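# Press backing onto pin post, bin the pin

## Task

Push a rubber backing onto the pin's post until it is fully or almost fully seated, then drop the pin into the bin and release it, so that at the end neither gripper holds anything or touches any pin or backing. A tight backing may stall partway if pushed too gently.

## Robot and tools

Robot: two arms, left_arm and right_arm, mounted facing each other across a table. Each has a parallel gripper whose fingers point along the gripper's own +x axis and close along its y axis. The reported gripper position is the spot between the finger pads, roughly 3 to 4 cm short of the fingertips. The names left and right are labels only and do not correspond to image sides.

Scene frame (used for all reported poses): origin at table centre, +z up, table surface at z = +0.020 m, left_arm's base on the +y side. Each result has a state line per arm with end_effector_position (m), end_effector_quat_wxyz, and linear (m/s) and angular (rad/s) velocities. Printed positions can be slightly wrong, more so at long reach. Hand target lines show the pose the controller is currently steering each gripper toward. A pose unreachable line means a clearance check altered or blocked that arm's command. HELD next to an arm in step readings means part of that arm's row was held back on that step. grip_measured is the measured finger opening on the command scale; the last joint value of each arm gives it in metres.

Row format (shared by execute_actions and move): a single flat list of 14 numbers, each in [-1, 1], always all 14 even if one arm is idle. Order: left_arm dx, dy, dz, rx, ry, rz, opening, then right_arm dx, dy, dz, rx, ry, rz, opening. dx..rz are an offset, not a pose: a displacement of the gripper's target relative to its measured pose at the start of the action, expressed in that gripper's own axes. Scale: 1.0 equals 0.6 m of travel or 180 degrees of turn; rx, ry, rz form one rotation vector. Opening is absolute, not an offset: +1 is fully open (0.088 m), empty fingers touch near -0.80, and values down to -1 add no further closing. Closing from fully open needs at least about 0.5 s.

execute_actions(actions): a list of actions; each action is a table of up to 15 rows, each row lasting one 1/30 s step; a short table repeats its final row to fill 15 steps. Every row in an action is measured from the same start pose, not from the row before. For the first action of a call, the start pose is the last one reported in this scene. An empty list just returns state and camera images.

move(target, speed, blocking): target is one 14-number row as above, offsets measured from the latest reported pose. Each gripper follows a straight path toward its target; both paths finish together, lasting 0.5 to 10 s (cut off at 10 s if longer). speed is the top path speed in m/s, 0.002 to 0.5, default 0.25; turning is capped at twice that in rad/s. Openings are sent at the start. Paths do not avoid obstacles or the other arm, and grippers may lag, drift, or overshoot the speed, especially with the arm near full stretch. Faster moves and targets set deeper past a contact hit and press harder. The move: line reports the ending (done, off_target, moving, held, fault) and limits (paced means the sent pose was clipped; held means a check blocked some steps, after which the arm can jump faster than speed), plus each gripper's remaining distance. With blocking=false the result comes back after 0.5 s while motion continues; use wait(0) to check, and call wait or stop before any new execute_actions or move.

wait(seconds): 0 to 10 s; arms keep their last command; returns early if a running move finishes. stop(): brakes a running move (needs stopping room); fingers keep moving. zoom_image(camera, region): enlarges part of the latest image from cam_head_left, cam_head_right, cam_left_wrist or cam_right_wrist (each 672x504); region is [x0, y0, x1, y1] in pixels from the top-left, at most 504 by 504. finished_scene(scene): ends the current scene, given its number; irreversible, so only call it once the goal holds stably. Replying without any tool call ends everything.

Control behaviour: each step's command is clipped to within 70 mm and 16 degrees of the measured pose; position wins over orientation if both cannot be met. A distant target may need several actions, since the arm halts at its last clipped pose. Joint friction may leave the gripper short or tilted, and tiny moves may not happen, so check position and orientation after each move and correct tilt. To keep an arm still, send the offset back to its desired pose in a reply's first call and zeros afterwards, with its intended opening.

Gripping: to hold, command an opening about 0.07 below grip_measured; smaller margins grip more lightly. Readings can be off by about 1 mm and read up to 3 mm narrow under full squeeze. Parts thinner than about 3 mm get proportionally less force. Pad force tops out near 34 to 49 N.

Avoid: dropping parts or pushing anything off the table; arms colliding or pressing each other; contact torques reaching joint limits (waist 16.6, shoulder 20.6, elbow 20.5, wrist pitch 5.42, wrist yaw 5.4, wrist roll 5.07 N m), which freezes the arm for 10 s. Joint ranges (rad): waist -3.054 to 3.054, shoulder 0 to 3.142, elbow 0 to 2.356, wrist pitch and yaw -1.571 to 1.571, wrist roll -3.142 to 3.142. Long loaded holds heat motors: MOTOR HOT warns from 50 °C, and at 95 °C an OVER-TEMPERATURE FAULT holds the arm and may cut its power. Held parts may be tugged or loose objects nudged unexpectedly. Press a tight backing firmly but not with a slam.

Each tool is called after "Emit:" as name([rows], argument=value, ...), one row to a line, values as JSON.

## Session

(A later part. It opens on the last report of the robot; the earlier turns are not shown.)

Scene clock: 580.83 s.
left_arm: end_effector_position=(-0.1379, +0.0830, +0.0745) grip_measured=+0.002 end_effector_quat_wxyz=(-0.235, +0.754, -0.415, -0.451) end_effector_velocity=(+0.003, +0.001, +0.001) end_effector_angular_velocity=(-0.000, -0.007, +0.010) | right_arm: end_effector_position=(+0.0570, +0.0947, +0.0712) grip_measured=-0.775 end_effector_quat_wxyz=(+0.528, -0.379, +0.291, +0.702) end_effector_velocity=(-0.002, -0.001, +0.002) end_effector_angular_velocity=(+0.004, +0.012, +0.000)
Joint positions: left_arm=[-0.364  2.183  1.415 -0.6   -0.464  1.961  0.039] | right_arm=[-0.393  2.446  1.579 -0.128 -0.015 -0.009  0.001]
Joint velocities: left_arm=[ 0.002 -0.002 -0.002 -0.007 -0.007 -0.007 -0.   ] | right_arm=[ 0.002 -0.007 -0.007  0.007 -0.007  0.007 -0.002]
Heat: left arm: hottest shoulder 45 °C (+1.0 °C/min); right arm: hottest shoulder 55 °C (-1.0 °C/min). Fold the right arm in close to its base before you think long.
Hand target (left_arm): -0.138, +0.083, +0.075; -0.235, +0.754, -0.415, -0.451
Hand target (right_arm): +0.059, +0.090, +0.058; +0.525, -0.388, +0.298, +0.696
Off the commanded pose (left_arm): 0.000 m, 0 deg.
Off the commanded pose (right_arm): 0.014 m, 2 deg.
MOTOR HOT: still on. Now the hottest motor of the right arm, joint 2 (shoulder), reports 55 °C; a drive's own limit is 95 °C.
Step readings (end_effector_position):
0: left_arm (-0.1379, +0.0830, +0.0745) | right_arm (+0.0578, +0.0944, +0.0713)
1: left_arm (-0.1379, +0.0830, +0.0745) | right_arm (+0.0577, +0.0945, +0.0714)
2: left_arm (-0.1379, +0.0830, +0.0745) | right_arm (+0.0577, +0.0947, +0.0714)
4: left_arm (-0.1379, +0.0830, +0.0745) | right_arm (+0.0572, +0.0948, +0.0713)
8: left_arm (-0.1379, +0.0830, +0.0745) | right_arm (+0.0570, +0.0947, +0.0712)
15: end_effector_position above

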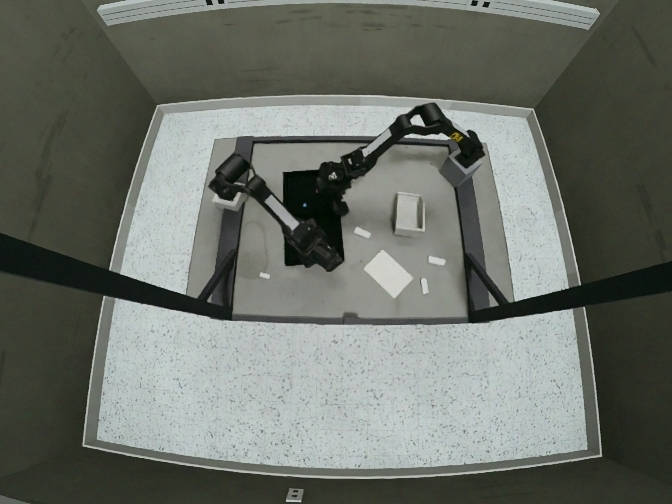

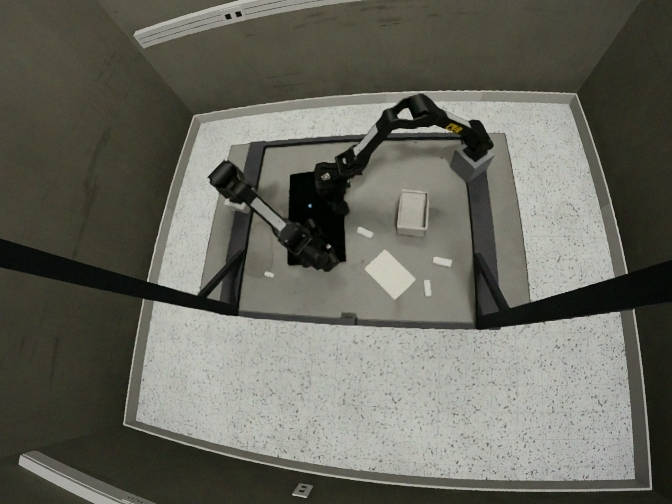

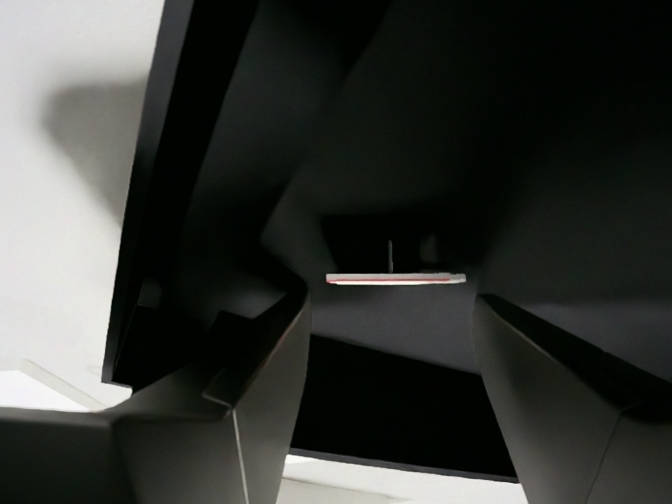

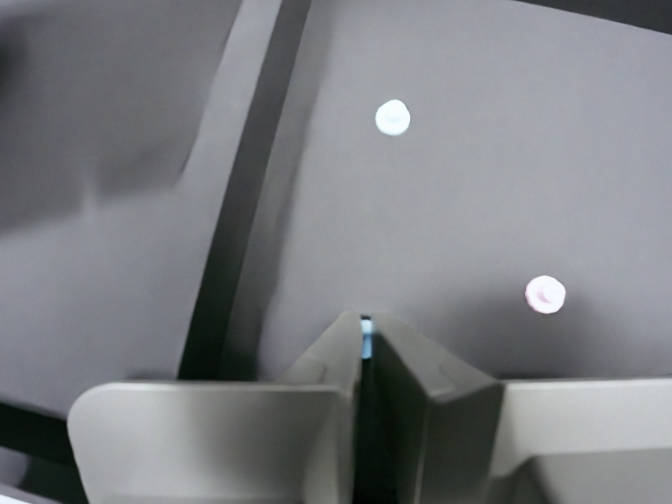

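Emit:
zoom_image(camera="cam_right_wrist", region=[300, 290, 440, 395])

Emit:
wait(seconds=0)

Region (300, 290, 440, 395) of cam_right_wrist's 672x504 image, scaled by 3.600, with more detail than that image has; it fills the top 378 rows of this view, and the rest is white.

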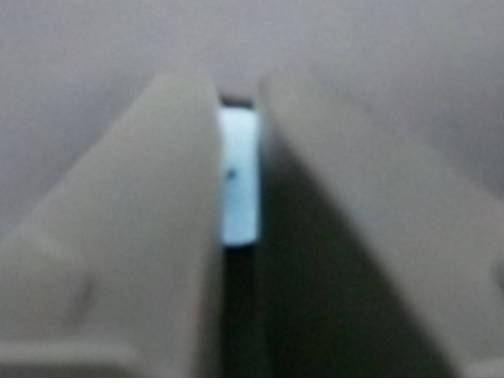

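Scene clock: 584.03 s.
left_arm: end_effector_position=(-0.1379, +0.0830, +0.0745) grip_measured=+0.002 end_effector_quat_wxyz=(-0.235, +0.754, -0.415, -0.451) end_effector_velocity=(+0.001, +0.005, -0.001) end_effector_angular_velocity=(+0.020, -0.004, +0.003) | right_arm: end_effector_position=(+0.0570, +0.0947, +0.0712) grip_measured=-0.779 end_effector_quat_wxyz=(+0.528, -0.379, +0.291, +0.702) end_effector_velocity=(+0.001, -0.002, -0.000) end_effector_angular_velocity=(-0.008, +0.000, +0.008)
Joint positions: left_arm=[-0.364  2.183  1.415 -0.6   -0.464  1.961  0.039] | right_arm=[-0.393  2.446  1.579 -0.128 -0.015 -0.009  0.001]
Joint velocities: left_arm=[-0.002 -0.002 -0.002 -0.022  0.007 -0.007 -0.   ] | right_arm=[-0.002 -0.002 -0.002 -0.007 -0.007 -0.007 -0.   ]
Heat: left arm: hottest shoulder 46 °C (+2.0 °C/min); right arm: hottest shoulder 55 °C (-1.0 °C/min). Fold the right arm in close to its base before you think long.
Hand target (left_arm): -0.138, +0.083, +0.075; -0.235, +0.754, -0.415, -0.451
Hand target (right_arm): +0.059, +0.090, +0.058; +0.525, -0.388, +0.298, +0.696
Off the commanded pose (left_arm): 0.000 m, 0 deg.
Off the commanded pose (right_arm): 0.014 m, 2 deg.
MOTOR HOT: still on. Now the hottest motor of the right arm, joint 2 (shoulder), reports 55 °C; a drive's own limit is 95 °C.

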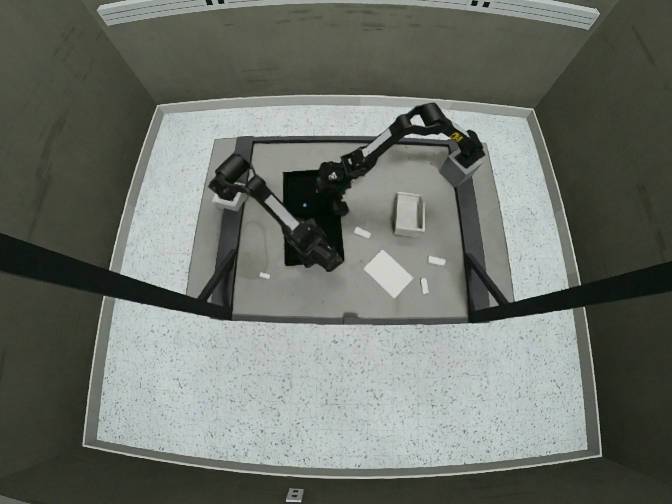

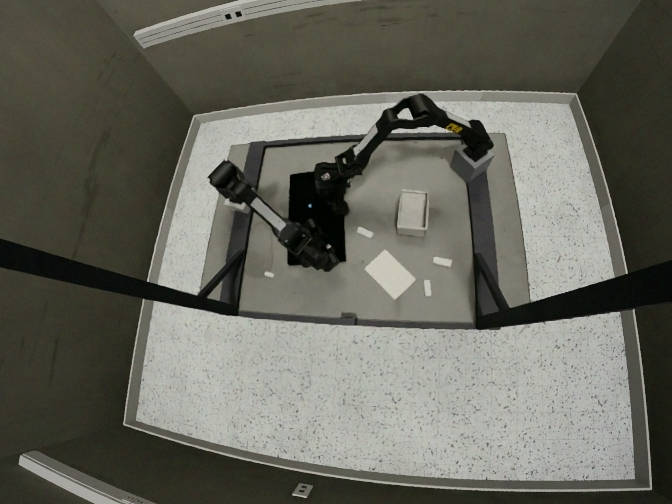

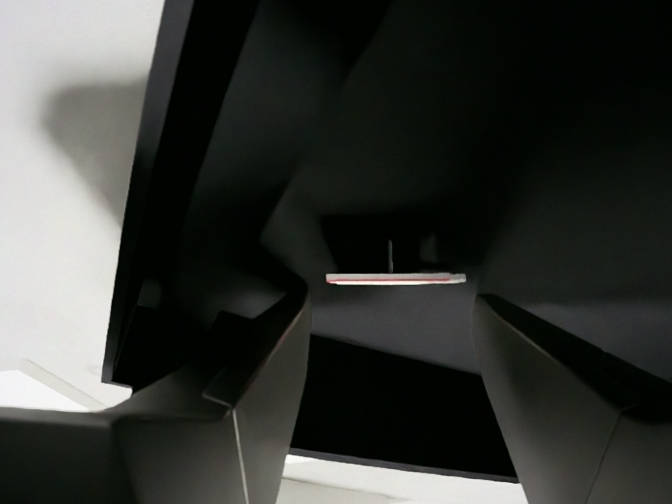

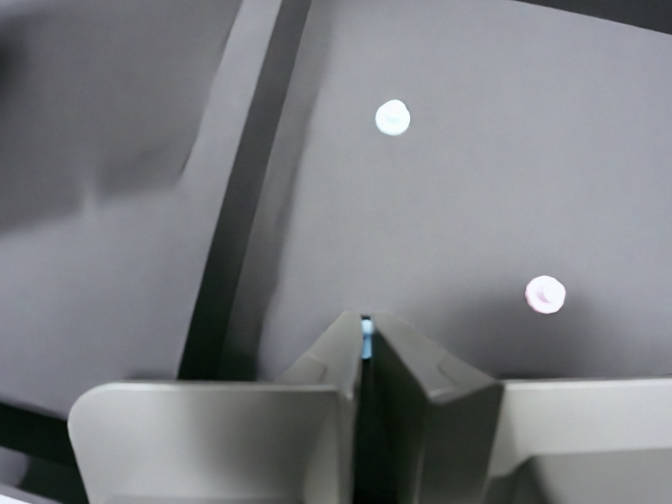

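Emit:
move(target=[-0.0117,0,0.0167,0,0,0,0.0, -0.0019,-0.0756,0.0241,0.0234,0,-0.0151,-0.5], speed=0.1)

Scene clock: 616.50 s.
left_arm: end_effector_position=(-0.1396, +0.0869, +0.0756) grip_measured=+0.002 end_effector_quat_wxyz=(-0.231, +0.759, -0.410, -0.450) end_effector_velocity=(+0.005, +0.003, -0.001) end_effector_angular_velocity=(+0.002, -0.024, +0.021) | right_arm: end_effector_position=(+0.0972, +0.1183, +0.0862) grip_measured=-0.502 end_effector_quat_wxyz=(+0.559, -0.362, +0.304, +0.681) end_effector_velocity=(+0.000, +0.001, +0.004) end_effector_angular_velocity=(+0.002, +0.002, +0.008)
Joint positions: left_arm=[-0.376  2.18   1.413 -0.612 -0.477  1.932  0.039] | right_arm=[-0.473  2.456  1.663 -0.192 -0.015 -0.003  0.014]
Joint velocities: left_arm=[-0.002  0.002 -0.002 -0.022 -0.022 -0.022  0.   ] | right_arm=[-0.002 -0.007  0.002 -0.007 -0.007 -0.007 -0.   ]
Heat: left arm: hottest shoulder 46 °C (+1.0 °C/min); right arm: hottest shoulder 53 °C (-4.0 °C/min). Fold the right arm in close to its base before you think long.
Hand target (left_arm): -0.145, +0.093, +0.076; -0.235, +0.754, -0.415, -0.451
Hand target (right_arm): +0.097, +0.118, +0.080; +0.558, -0.365, +0.308, +0.678
Off the commanded pose (left_arm): 0.008 m, 1 deg.
Off the commanded pose (right_arm): 0.007 m, 1 deg.
MOTOR HOT: still on. Now the hottest motor of the right arm, joint 2 (shoulder), reports 53 °C; a drive's own limit is 95 °C.
move: done

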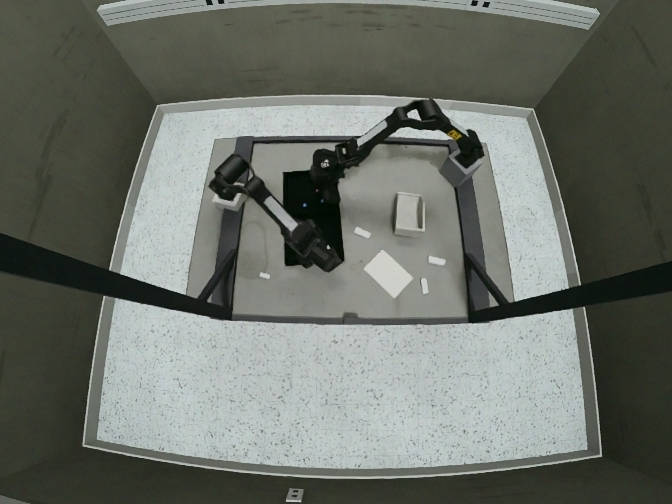

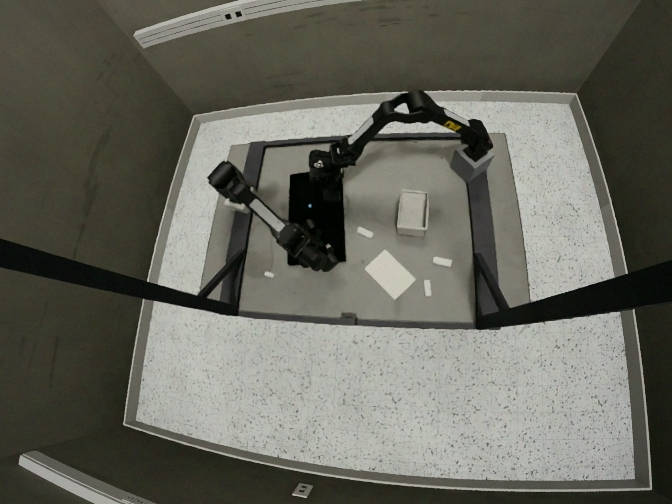

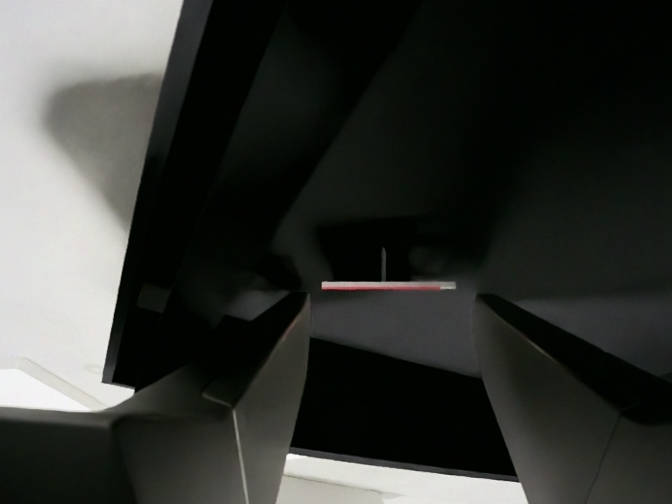

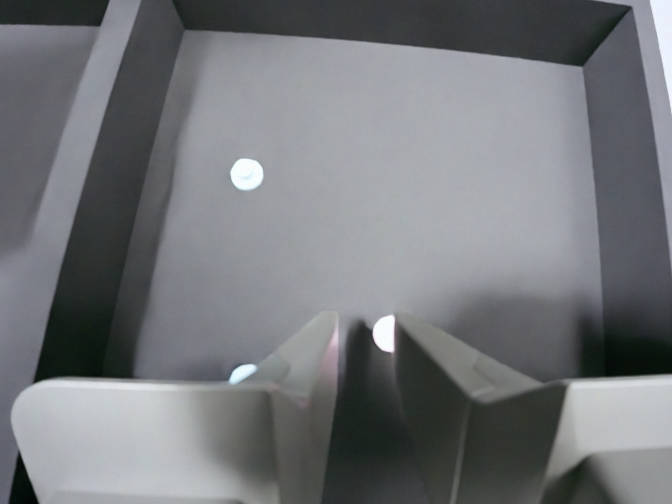

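Emit:
move(target=[-0.011,0.0017,0.0243,0,0,0,0.0, 0.0259,-0.0167,-0.0168,-0.078,0,0,-0.5], speed=0.15)

Scene clock: 659.83 s.
left_arm: end_effector_position=(-0.1408, +0.0909, +0.0760) grip_measured=+0.002 end_effector_quat_wxyz=(-0.222, +0.768, -0.402, -0.447) end_effector_velocity=(-0.001, -0.001, +0.001) end_effector_angular_velocity=(-0.016, +0.008, +0.018) | right_arm: end_effector_position=(+0.1055, +0.1241, +0.0780) grip_measured=-0.502 end_effector_quat_wxyz=(+0.515, -0.421, +0.213, +0.715) end_effector_velocity=(+0.000, +0.001, +0.001) end_effector_angular_velocity=(+0.009, -0.005, +0.020)
Joint positions: left_arm=[-0.391  2.18   1.41  -0.624 -0.499  1.89   0.039] | right_arm=[-0.492  2.482  1.664 -0.149 -0.023 -0.262  0.014]
Joint velocities: left_arm=[-0.002 -0.002 -0.002  0.007 -0.007 -0.022 -0.   ] | right_arm=[-0.002 -0.002 -0.002  0.007 -0.007 -0.022 -0.   ]
Heat: left arm: hottest shoulder 49 °C (+3.0 °C/min); right arm: hottest shoulder 55 °C (+1.0 °C/min). Fold the right arm in close to its base before you think long.
Hand target (left_arm): -0.149, +0.099, +0.074; -0.231, +0.759, -0.410, -0.450
Hand target (right_arm): +0.107, +0.120, +0.068; +0.510, -0.427, +0.219, +0.714
Off the commanded pose (left_arm): 0.012 m, 2 deg.
Off the commanded pose (right_arm): 0.011 m, 1 deg.
MOTOR HOT: still on. Now the hottest motor of the right arm, joint 2 (shoulder), reports 55 °C; a drive's own limit is 95 °C.
move: off_target (left_arm, right_arm)

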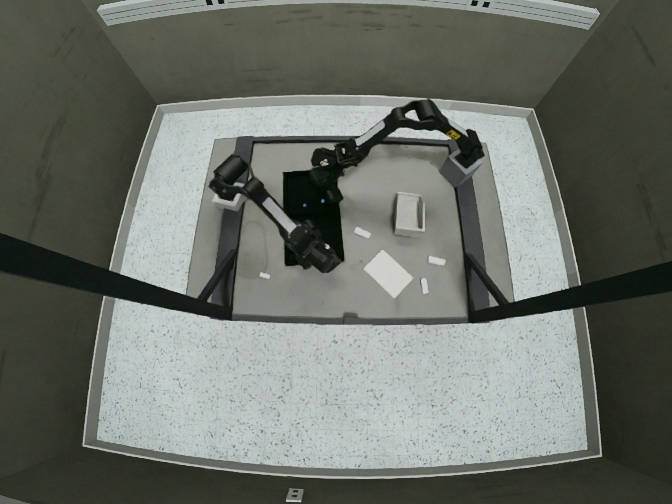

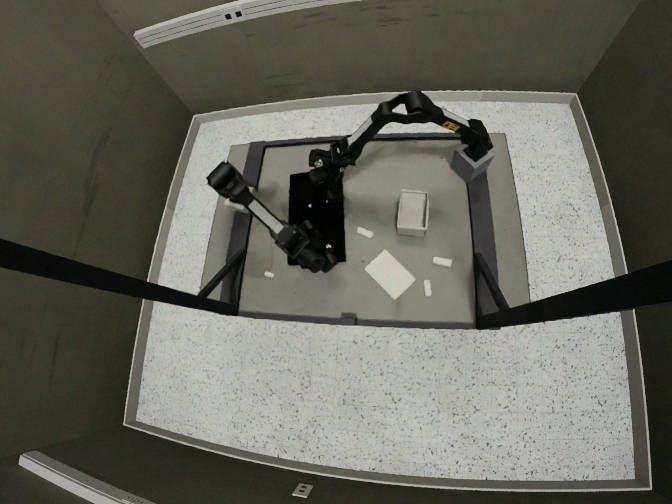

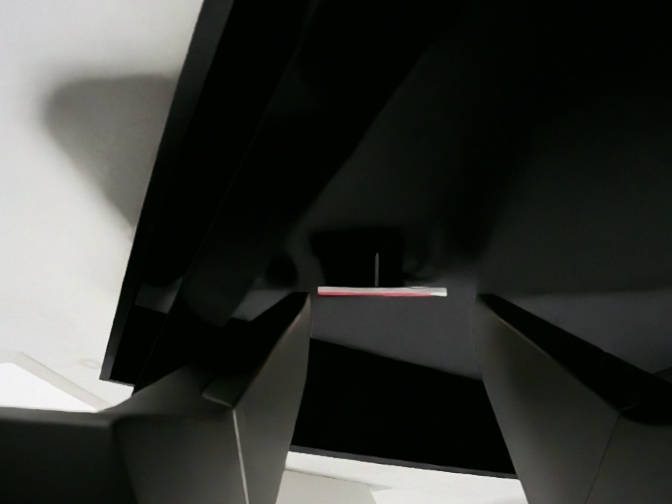

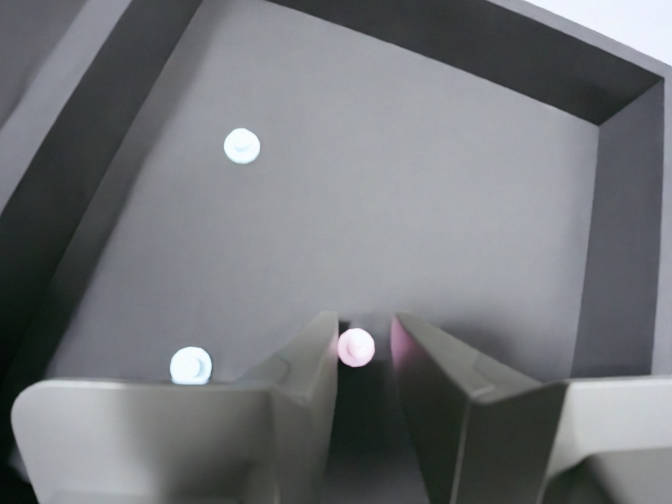

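Emit:
execute_actions([
  [[0,0,0,0,0,0,0.0, 0.0126,0.0038,-0.0144,0,0.0062,0.0016,-0.5],[0,0,0,0,0,0,0.0, 0.0145,0.0044,-0.0166,0,0.0071,0.0018,-0.5],[0,0,0,0,0,0,0.0, 0.0164,0.0049,-0.0187,0,0.0081,0.0021,-0.5],[0,0,0,0,0,0,0.0, 0.0183,0.0055,-0.0209,0,0.009,0.0023,-0.5],[0,0,0,0,0,0,0.0, 0.0202,0.0061,-0.023,0,0.0099,0.0026,-0.5],[0,0,0,0,0,0,0.0, 0.0221,0.0067,-0.0252,0,0.0109,0.0028,-0.5],[0,0,0,0,0,0,0.0, 0.0233,0.007,-0.0266,0,0.0115,0.003,-0.5],[0,0,0,0,0,0,0.0, 0.0246,0.0075,-0.028,0,0.012,0.0032,-0.5]],
])

Scene clock: 683.73 s.
left_arm: end_effector_position=(-0.1403, +0.0906, +0.0761) grip_measured=+0.002 end_effector_quat_wxyz=(-0.221, +0.769, -0.402, -0.446) end_effector_velocity=(-0.000, +0.003, -0.002) end_effector_angular_velocity=(+0.012, +0.001, +0.003) | right_arm: end_effector_position=(+0.1059, +0.1219, +0.0680) grip_measured=-0.502 end_effector_quat_wxyz=(+0.512, -0.426, +0.218, +0.713) end_effector_velocity=(+0.002, +0.000, +0.001) end_effector_angular_velocity=(-0.001, -0.010, -0.000)
Joint positions: left_arm=[-0.391  2.18   1.41  -0.624 -0.501  1.89   0.039] | right_arm=[-0.492  2.501  1.665 -0.146 -0.024 -0.263  0.014]
Joint velocities: left_arm=[-0.002  0.002 -0.002 -0.007  0.007 -0.007 -0.   ] | right_arm=[-0.002 -0.002  0.002 -0.007  0.007 -0.007 -0.   ]
Heat: left arm: hottest shoulder 49 °C (+2.0 °C/min); right arm: hottest shoulder 56 °C (+2.0 °C/min). Fold the right arm in close to its base before you think long.
Hand target (left_arm): -0.141, +0.091, +0.076; -0.221, +0.768, -0.402, -0.447
Hand target (right_arm): +0.106, +0.118, +0.056; +0.507, -0.434, +0.225, +0.710
Off the commanded pose (left_arm): 0.001 m, 0 deg.
Off the commanded pose (right_arm): 0.013 m, 1 deg.
MOTOR HOT: still on. Now the hottest motor of the right arm, joint 2 (shoulder), reports 56 °C; a drive's own limit is 95 °C.
Step readings (end_effector_position):
0: left_arm (-0.1407, +0.0909, +0.0760) | right_arm (+0.1055, +0.1241, +0.0780)
1: left_arm (-0.1405, +0.0907, +0.0760) | right_arm (+0.1056, +0.1240, +0.0778)
2: left_arm (-0.1403, +0.0907, +0.0760) | right_arm (+0.1056, +0.1239, +0.0774)
4: left_arm (-0.1403, +0.0907, +0.0760) | right_arm (+0.1057, +0.1234, +0.0757)
8: left_arm (-0.1403, +0.0906, +0.0761) | right_arm (+0.1060, +0.1216, +0.0692)
15: end_effector_position above

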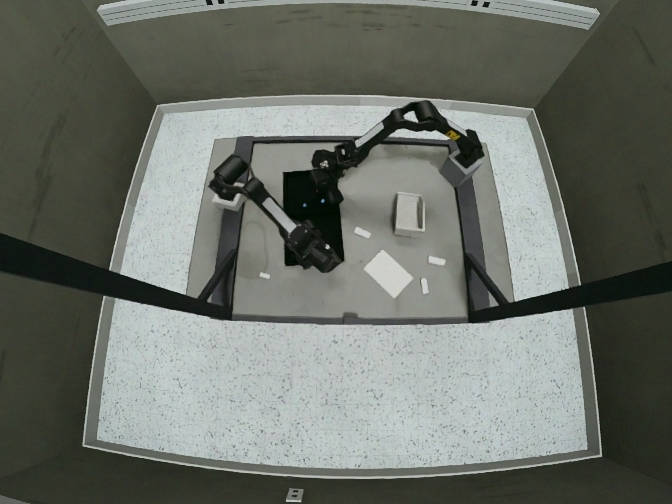

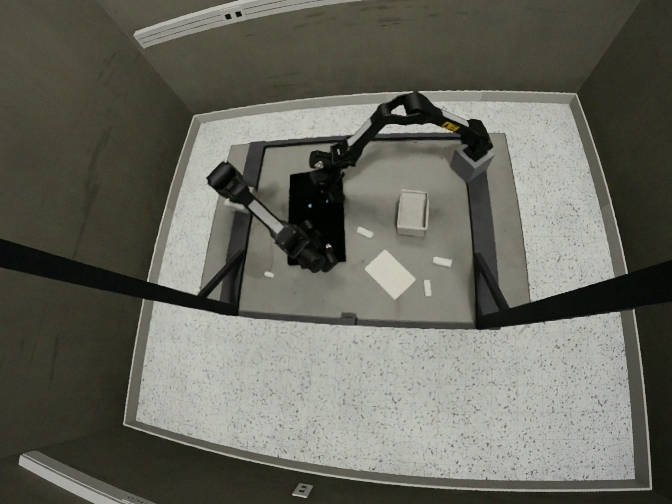

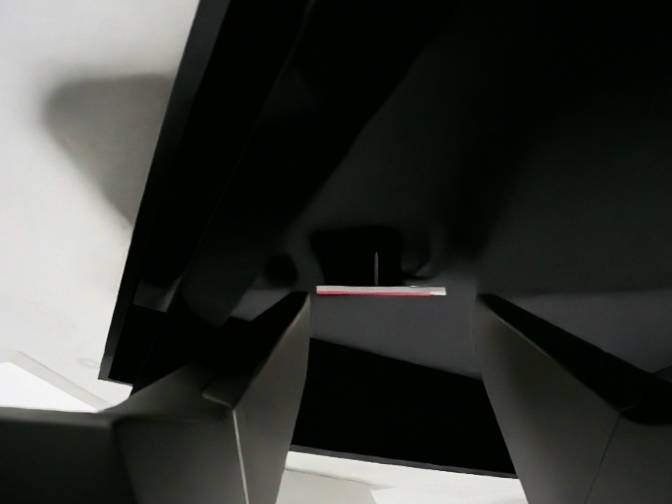

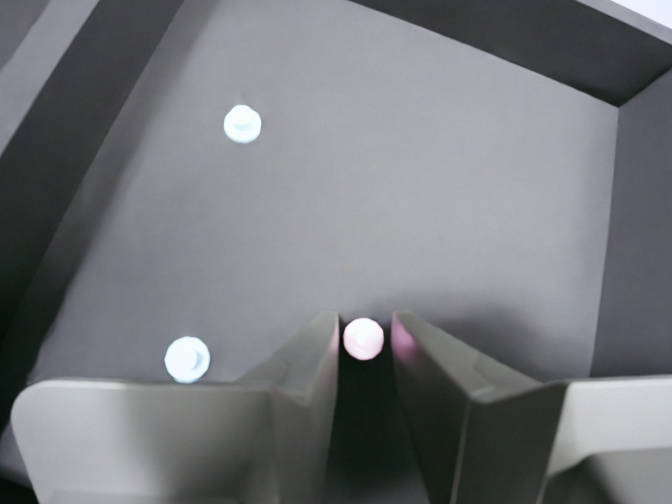

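Emit:
execute_actions([
  [[0,0,0,0,0,0,0.0, 0.0095,0.0029,-0.0108,0,0.0047,0.0012,-0.58],[0,0,0,0,0,0,0.0, 0.0095,0.0029,-0.0108,0,0.0047,0.0012,-0.62],[0,0,0,0,0,0,0.0, 0.0095,0.0029,-0.0108,0,0.0047,0.0012,-0.66],[0,0,0,0,0,0,0.0, 0.0095,0.0029,-0.0108,0,0.0047,0.0012,-0.70],[0,0,0,0,0,0,0.0, 0.0095,0.0029,-0.0108,0,0.0047,0.0012,-0.73],[0,0,0,0,0,0,0.0, 0.0095,0.0029,-0.0108,0,0.0047,0.0012,-0.76],[0,0,0,0,0,0,0.0, 0.0095,0.0029,-0.0108,0,0.0047,0.0012,-0.79]],
])

Emit:
zoom_image(camera="cam_right_wrist", region=[300, 290, 440, 395])

Scene clock: 696.90 s.
left_arm: end_effector_position=(-0.1402, +0.0905, +0.0762) grip_measured=+0.002 end_effector_quat_wxyz=(-0.221, +0.769, -0.402, -0.446) end_effector_velocity=(+0.001, +0.002, +0.001) end_effector_angular_velocity=(-0.005, -0.001, +0.018) | right_arm: end_effector_position=(+0.1043, +0.1226, +0.0688) grip_measured=-0.761 end_effector_quat_wxyz=(+0.511, -0.425, +0.216, +0.715) end_effector_velocity=(+0.004, -0.004, -0.002) end_effector_angular_velocity=(-0.024, +0.006, -0.009)
Joint positions: left_arm=[-0.391  2.18   1.41  -0.624 -0.501  1.89   0.039] | right_arm=[-0.489  2.501  1.667 -0.143 -0.025 -0.263  0.002]
Joint velocities: left_arm=[-0.002 -0.002 -0.002 -0.007 -0.007 -0.022 -0.   ] | right_arm=[-0.007 -0.002 -0.002 -0.022 -0.007  0.007  0.   ]
Heat: left arm: hottest shoulder 48 °C (+0.0 °C/min); right arm: hottest shoulder 56 °C (+1.0 °C/min). Fold the right arm in close to its base before you think long.
Hand target (left_arm): -0.140, +0.091, +0.076; -0.221, +0.769, -0.402, -0.446
Hand target (right_arm): +0.106, +0.119, +0.060; +0.509, -0.431, +0.223, +0.711
Off the commanded pose (left_arm): 0.000 m, 0 deg.
Off the commanded pose (right_arm): 0.010 m, 1 deg.
MOTOR HOT: still on. Now the hottest motor of the right arm, joint 2 (shoulder), reports 56 °C; a drive's own limit is 95 °C.
Step readings (end_effector_position):
0: left_arm (-0.1403, +0.0906, +0.0761) | right_arm (+0.1059, +0.1219, +0.0680)
1: left_arm (-0.1403, +0.0906, +0.0761) | right_arm (+0.1059, +0.1219, +0.0680)
2: left_arm (-0.1402, +0.0906, +0.0761) | right_arm (+0.1055, +0.1218, +0.0680)
4: left_arm (-0.1402, +0.0906, +0.0761) | right_arm (+0.1042, +0.1216, +0.0680)
8: left_arm (-0.1402, +0.0905, +0.0762) | right_arm (+0.1039, +0.1217, +0.0681)
15: end_effector_position above

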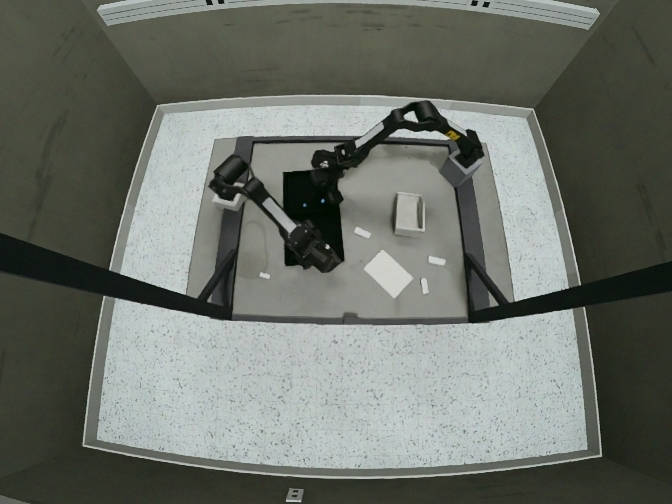

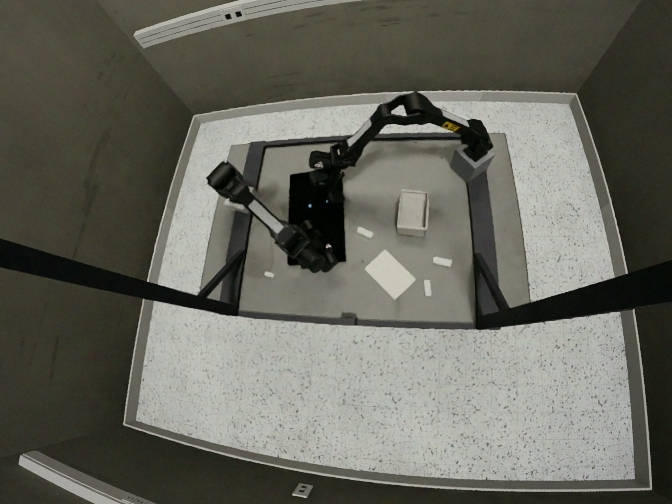

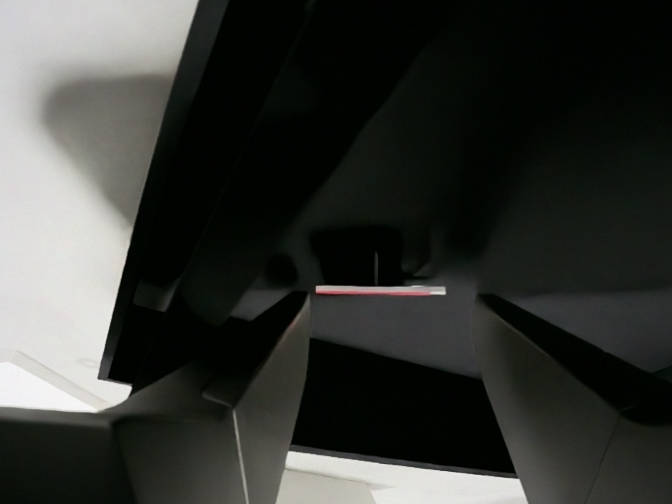

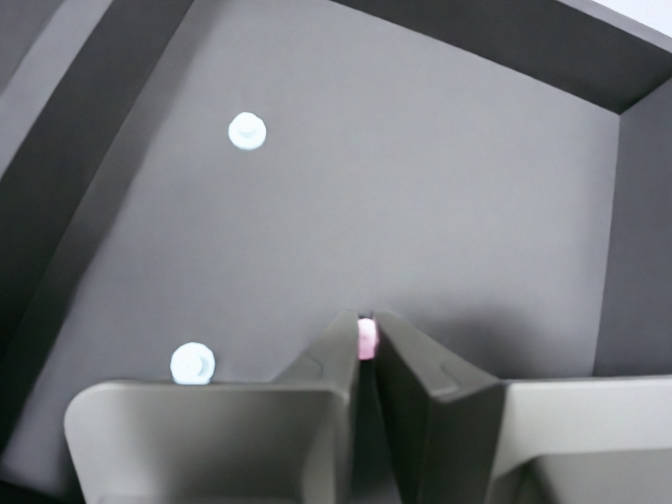

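Region (300, 290, 440, 395) of cam_right_wrist's 672x504 image, scaled by 3.600, with more detail than that image has; it fills the top 378 rows of this view, and the rest is white.

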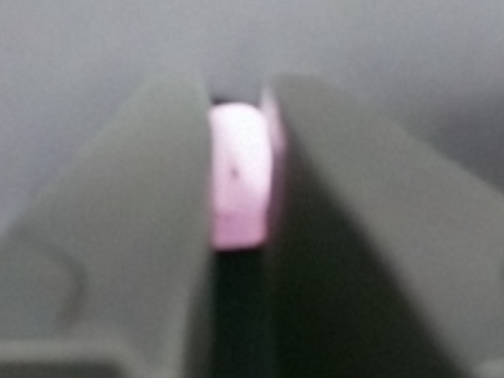

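Emit:
move(target=[0,0,0,0,0,0,0.0, -0.0897,-0.0019,0.0314,0,0,0,-0.8], speed=0.15)

Scene clock: 725.40 s.
left_arm: end_effector_position=(-0.1402, +0.0905, +0.0762) grip_measured=+0.002 end_effector_quat_wxyz=(-0.221, +0.769, -0.402, -0.446) end_effector_velocity=(-0.002, +0.004, -0.000) end_effector_angular_velocity=(+0.008, +0.004, -0.002) | right_arm: end_effector_position=(+0.1044, +0.1092, +0.1224) grip_measured=-0.761 end_effector_quat_wxyz=(+0.511, -0.424, +0.215, +0.716) end_effector_velocity=(+0.006, -0.003, -0.002) end_effector_angular_velocity=(-0.020, -0.014, -0.005)
Joint positions: left_arm=[-0.391  2.18   1.41  -0.624 -0.501  1.89   0.039] | right_arm=[-0.485  2.345  1.613 -0.242 -0.025 -0.261  0.002]
Joint velocities: left_arm=[-0.007 -0.002 -0.002 -0.007  0.007 -0.007 -0.   ] | right_arm=[-0.007 -0.002 -0.002 -0.022  0.007 -0.007 -0.   ]
Heat: left arm: hottest shoulder 47 °C (-2.0 °C/min); right arm: hottest shoulder 57 °C (+1.0 °C/min). Fold the right arm in close to its base before you think long.
Hand target (left_arm): -0.140, +0.091, +0.076; -0.221, +0.769, -0.402, -0.446
Hand target (right_arm): +0.104, +0.107, +0.124; +0.511, -0.425, +0.216, +0.715
Off the commanded pose (left_arm): 0.000 m, 0 deg.
Off the commanded pose (right_arm): 0.002 m, 0 deg.
MOTOR HOT: still on. Now the hottest motor of the right arm, joint 2 (shoulder), reports 57 °C; a drive's own limit is 95 °C.
move: done

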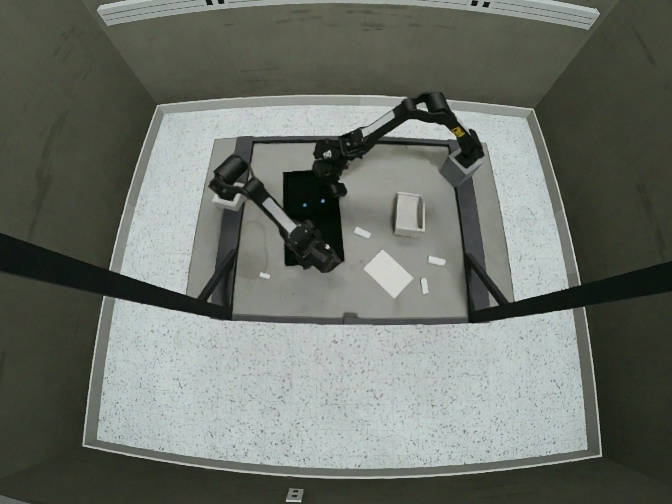

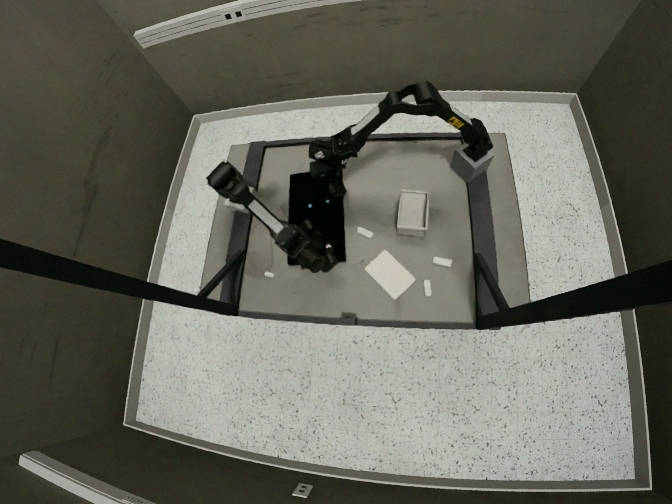

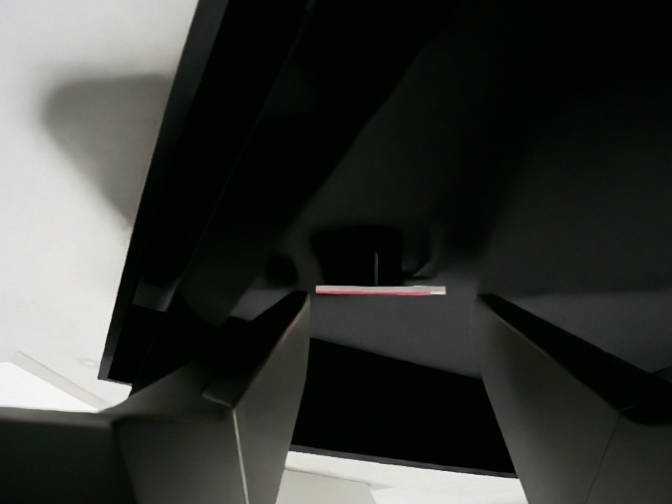

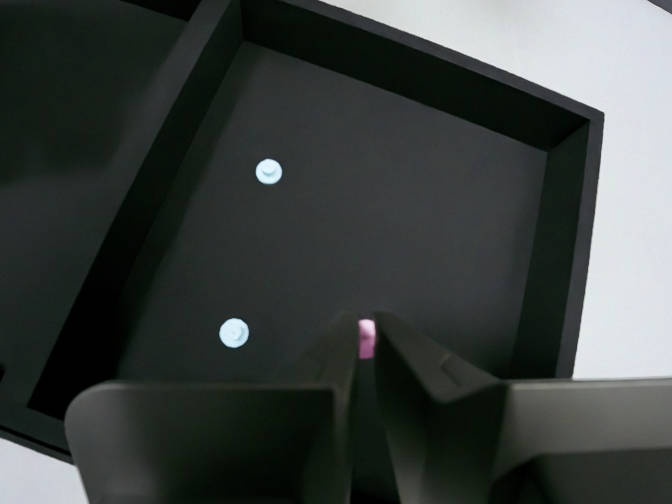

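Emit:
move(target=[0,0,0,0,0,0,0.0, -0.1163,0.0084,-0.289,0,0,0,-0.8], speed=0.25)

Scene clock: 742.90 s.
left_arm: end_effector_position=(-0.1402, +0.0905, +0.0762) grip_measured=+0.002 end_effector_quat_wxyz=(-0.221, +0.769, -0.402, -0.446) end_effector_velocity=(-0.000, +0.003, -0.002) end_effector_angular_velocity=(+0.012, +0.001, +0.003) | right_arm: end_effector_position=(+0.1740, -0.0585, +0.0814) grip_measured=-0.761 end_effector_quat_wxyz=(+0.511, -0.425, +0.217, +0.715) end_effector_velocity=(+0.000, -0.008, -0.004) end_effector_angular_velocity=(-0.021, +0.002, +0.008)
Joint positions: left_arm=[-0.391  2.18   1.41  -0.624 -0.501  1.89   0.039] | right_arm=[-0.626  1.964  0.708  0.271 -0.103 -0.376  0.002]
Joint velocities: left_arm=[-0.002  0.002 -0.002 -0.007  0.007 -0.007 -0.   ] | right_arm=[-0.002 -0.002 -0.017 -0.007 -0.007 -0.007  0.   ]
Heat: left arm: hottest shoulder 47 °C (-2.0 °C/min); right arm: hottest shoulder 61 °C (+5.1 °C/min). Fold the right arm in close to its base before you think long.
Hand target (left_arm): -0.140, +0.091, +0.076; -0.221, +0.769, -0.402, -0.446
Hand target (right_arm): +0.175, -0.060, +0.083; +0.511, -0.423, +0.216, +0.716
Off the commanded pose (left_arm): 0.000 m, 0 deg.
Off the commanded pose (right_arm): 0.004 m, 0 deg.
MOTOR HOT: still on. Now the hottest motor of the right arm, joint 2 (shoulder), reports 61 °C; a drive's own limit is 95 °C.
move: done

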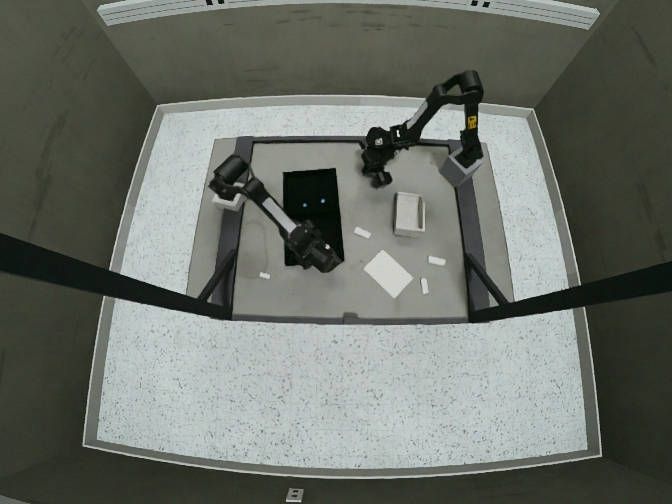

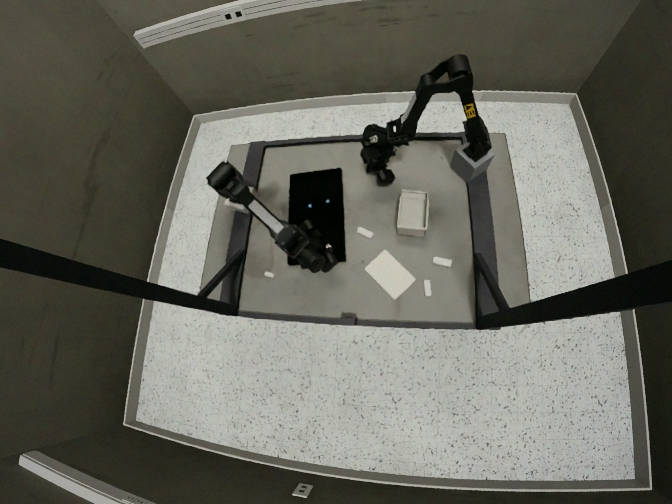

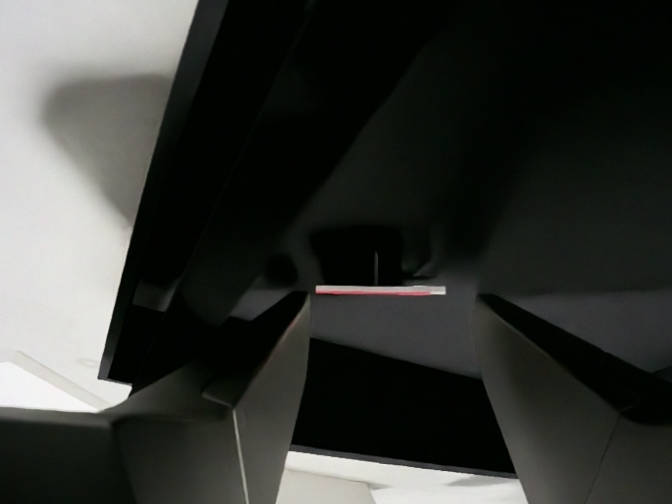

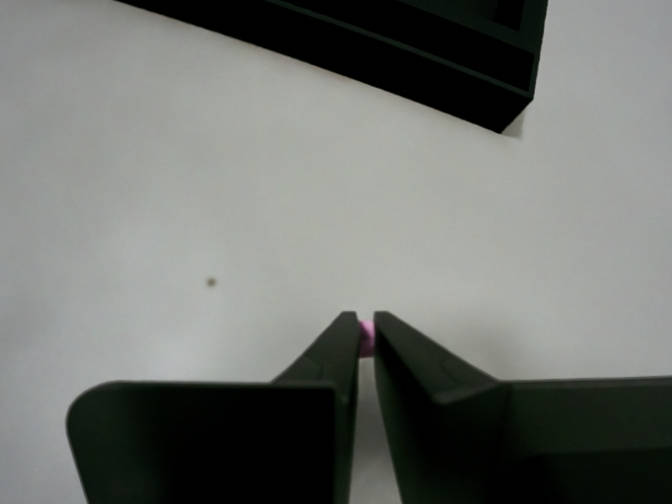

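Emit:
move(target=[0,0,0,0,0,0,0.0, 0.0373,0.0057,-0.0245,0,0,0,-0.8], speed=0.04)

Scene clock: 748.10 s.
left_arm: end_effector_position=(-0.1402, +0.0905, +0.0762) grip_measured=+0.002 end_effector_quat_wxyz=(-0.221, +0.769, -0.402, -0.446) end_effector_velocity=(+0.002, +0.003, -0.001) end_effector_angular_velocity=(+0.003, -0.010, +0.005) | right_arm: end_effector_position=(+0.1739, -0.0544, +0.0600) grip_measured=-0.761 end_effector_quat_wxyz=(+0.514, -0.421, +0.212, +0.717) end_effector_velocity=(+0.002, -0.003, -0.002) end_effector_angular_velocity=(-0.012, +0.002, +0.003)
Joint positions: left_arm=[-0.391  2.18   1.41  -0.624 -0.501  1.89   0.039] | right_arm=[-0.626  2.062  0.706  0.384 -0.103 -0.376  0.002]
Joint velocities: left_arm=[-0.002 -0.002 -0.007 -0.007 -0.007 -0.007 -0.   ] | right_arm=[-0.007  0.002 -0.002 -0.007 -0.007 -0.007 -0.   ]
Heat: left arm: hottest shoulder 47 °C (-1.0 °C/min); right arm: hottest shoulder 60 °C (+4.1 °C/min). Fold the right arm in close to its base before you think long.
Hand target (left_arm): -0.140, +0.091, +0.076; -0.221, +0.769, -0.402, -0.446
Hand target (right_arm): +0.174, -0.058, +0.055; +0.511, -0.424, +0.217, +0.715
Off the commanded pose (left_arm): 0.000 m, 0 deg.
Off the commanded pose (right_arm): 0.007 m, 1 deg.
MOTOR HOT: still on. Now the hottest motor of the right arm, joint 2 (shoulder), reports 60 °C; a drive's own limit is 95 °C.
move: done

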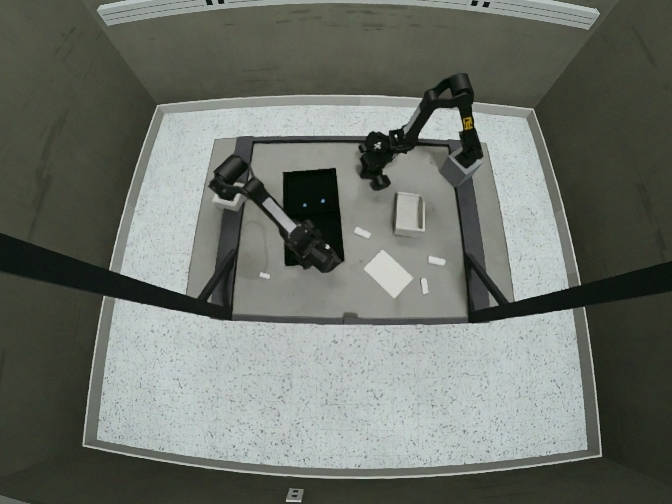

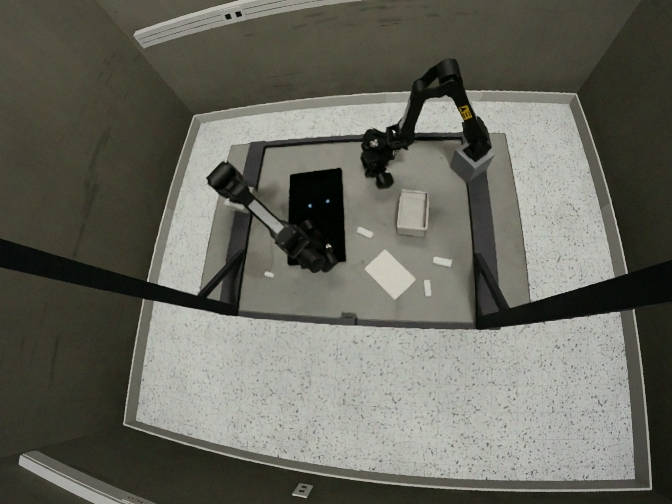

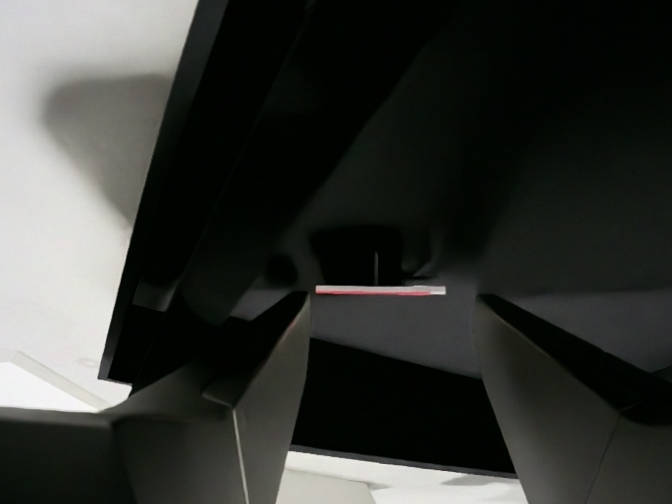

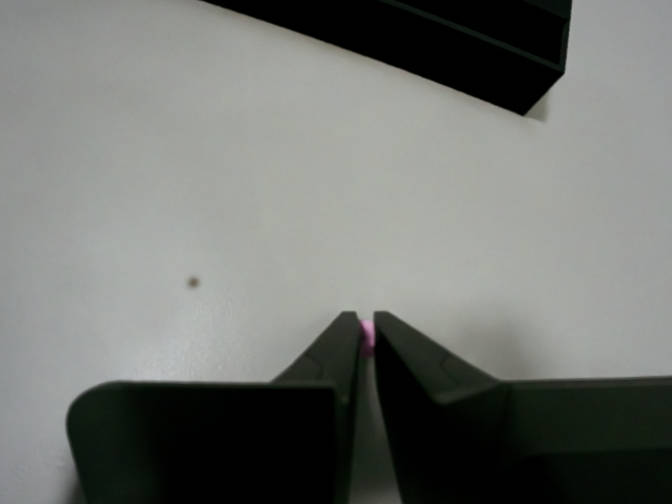

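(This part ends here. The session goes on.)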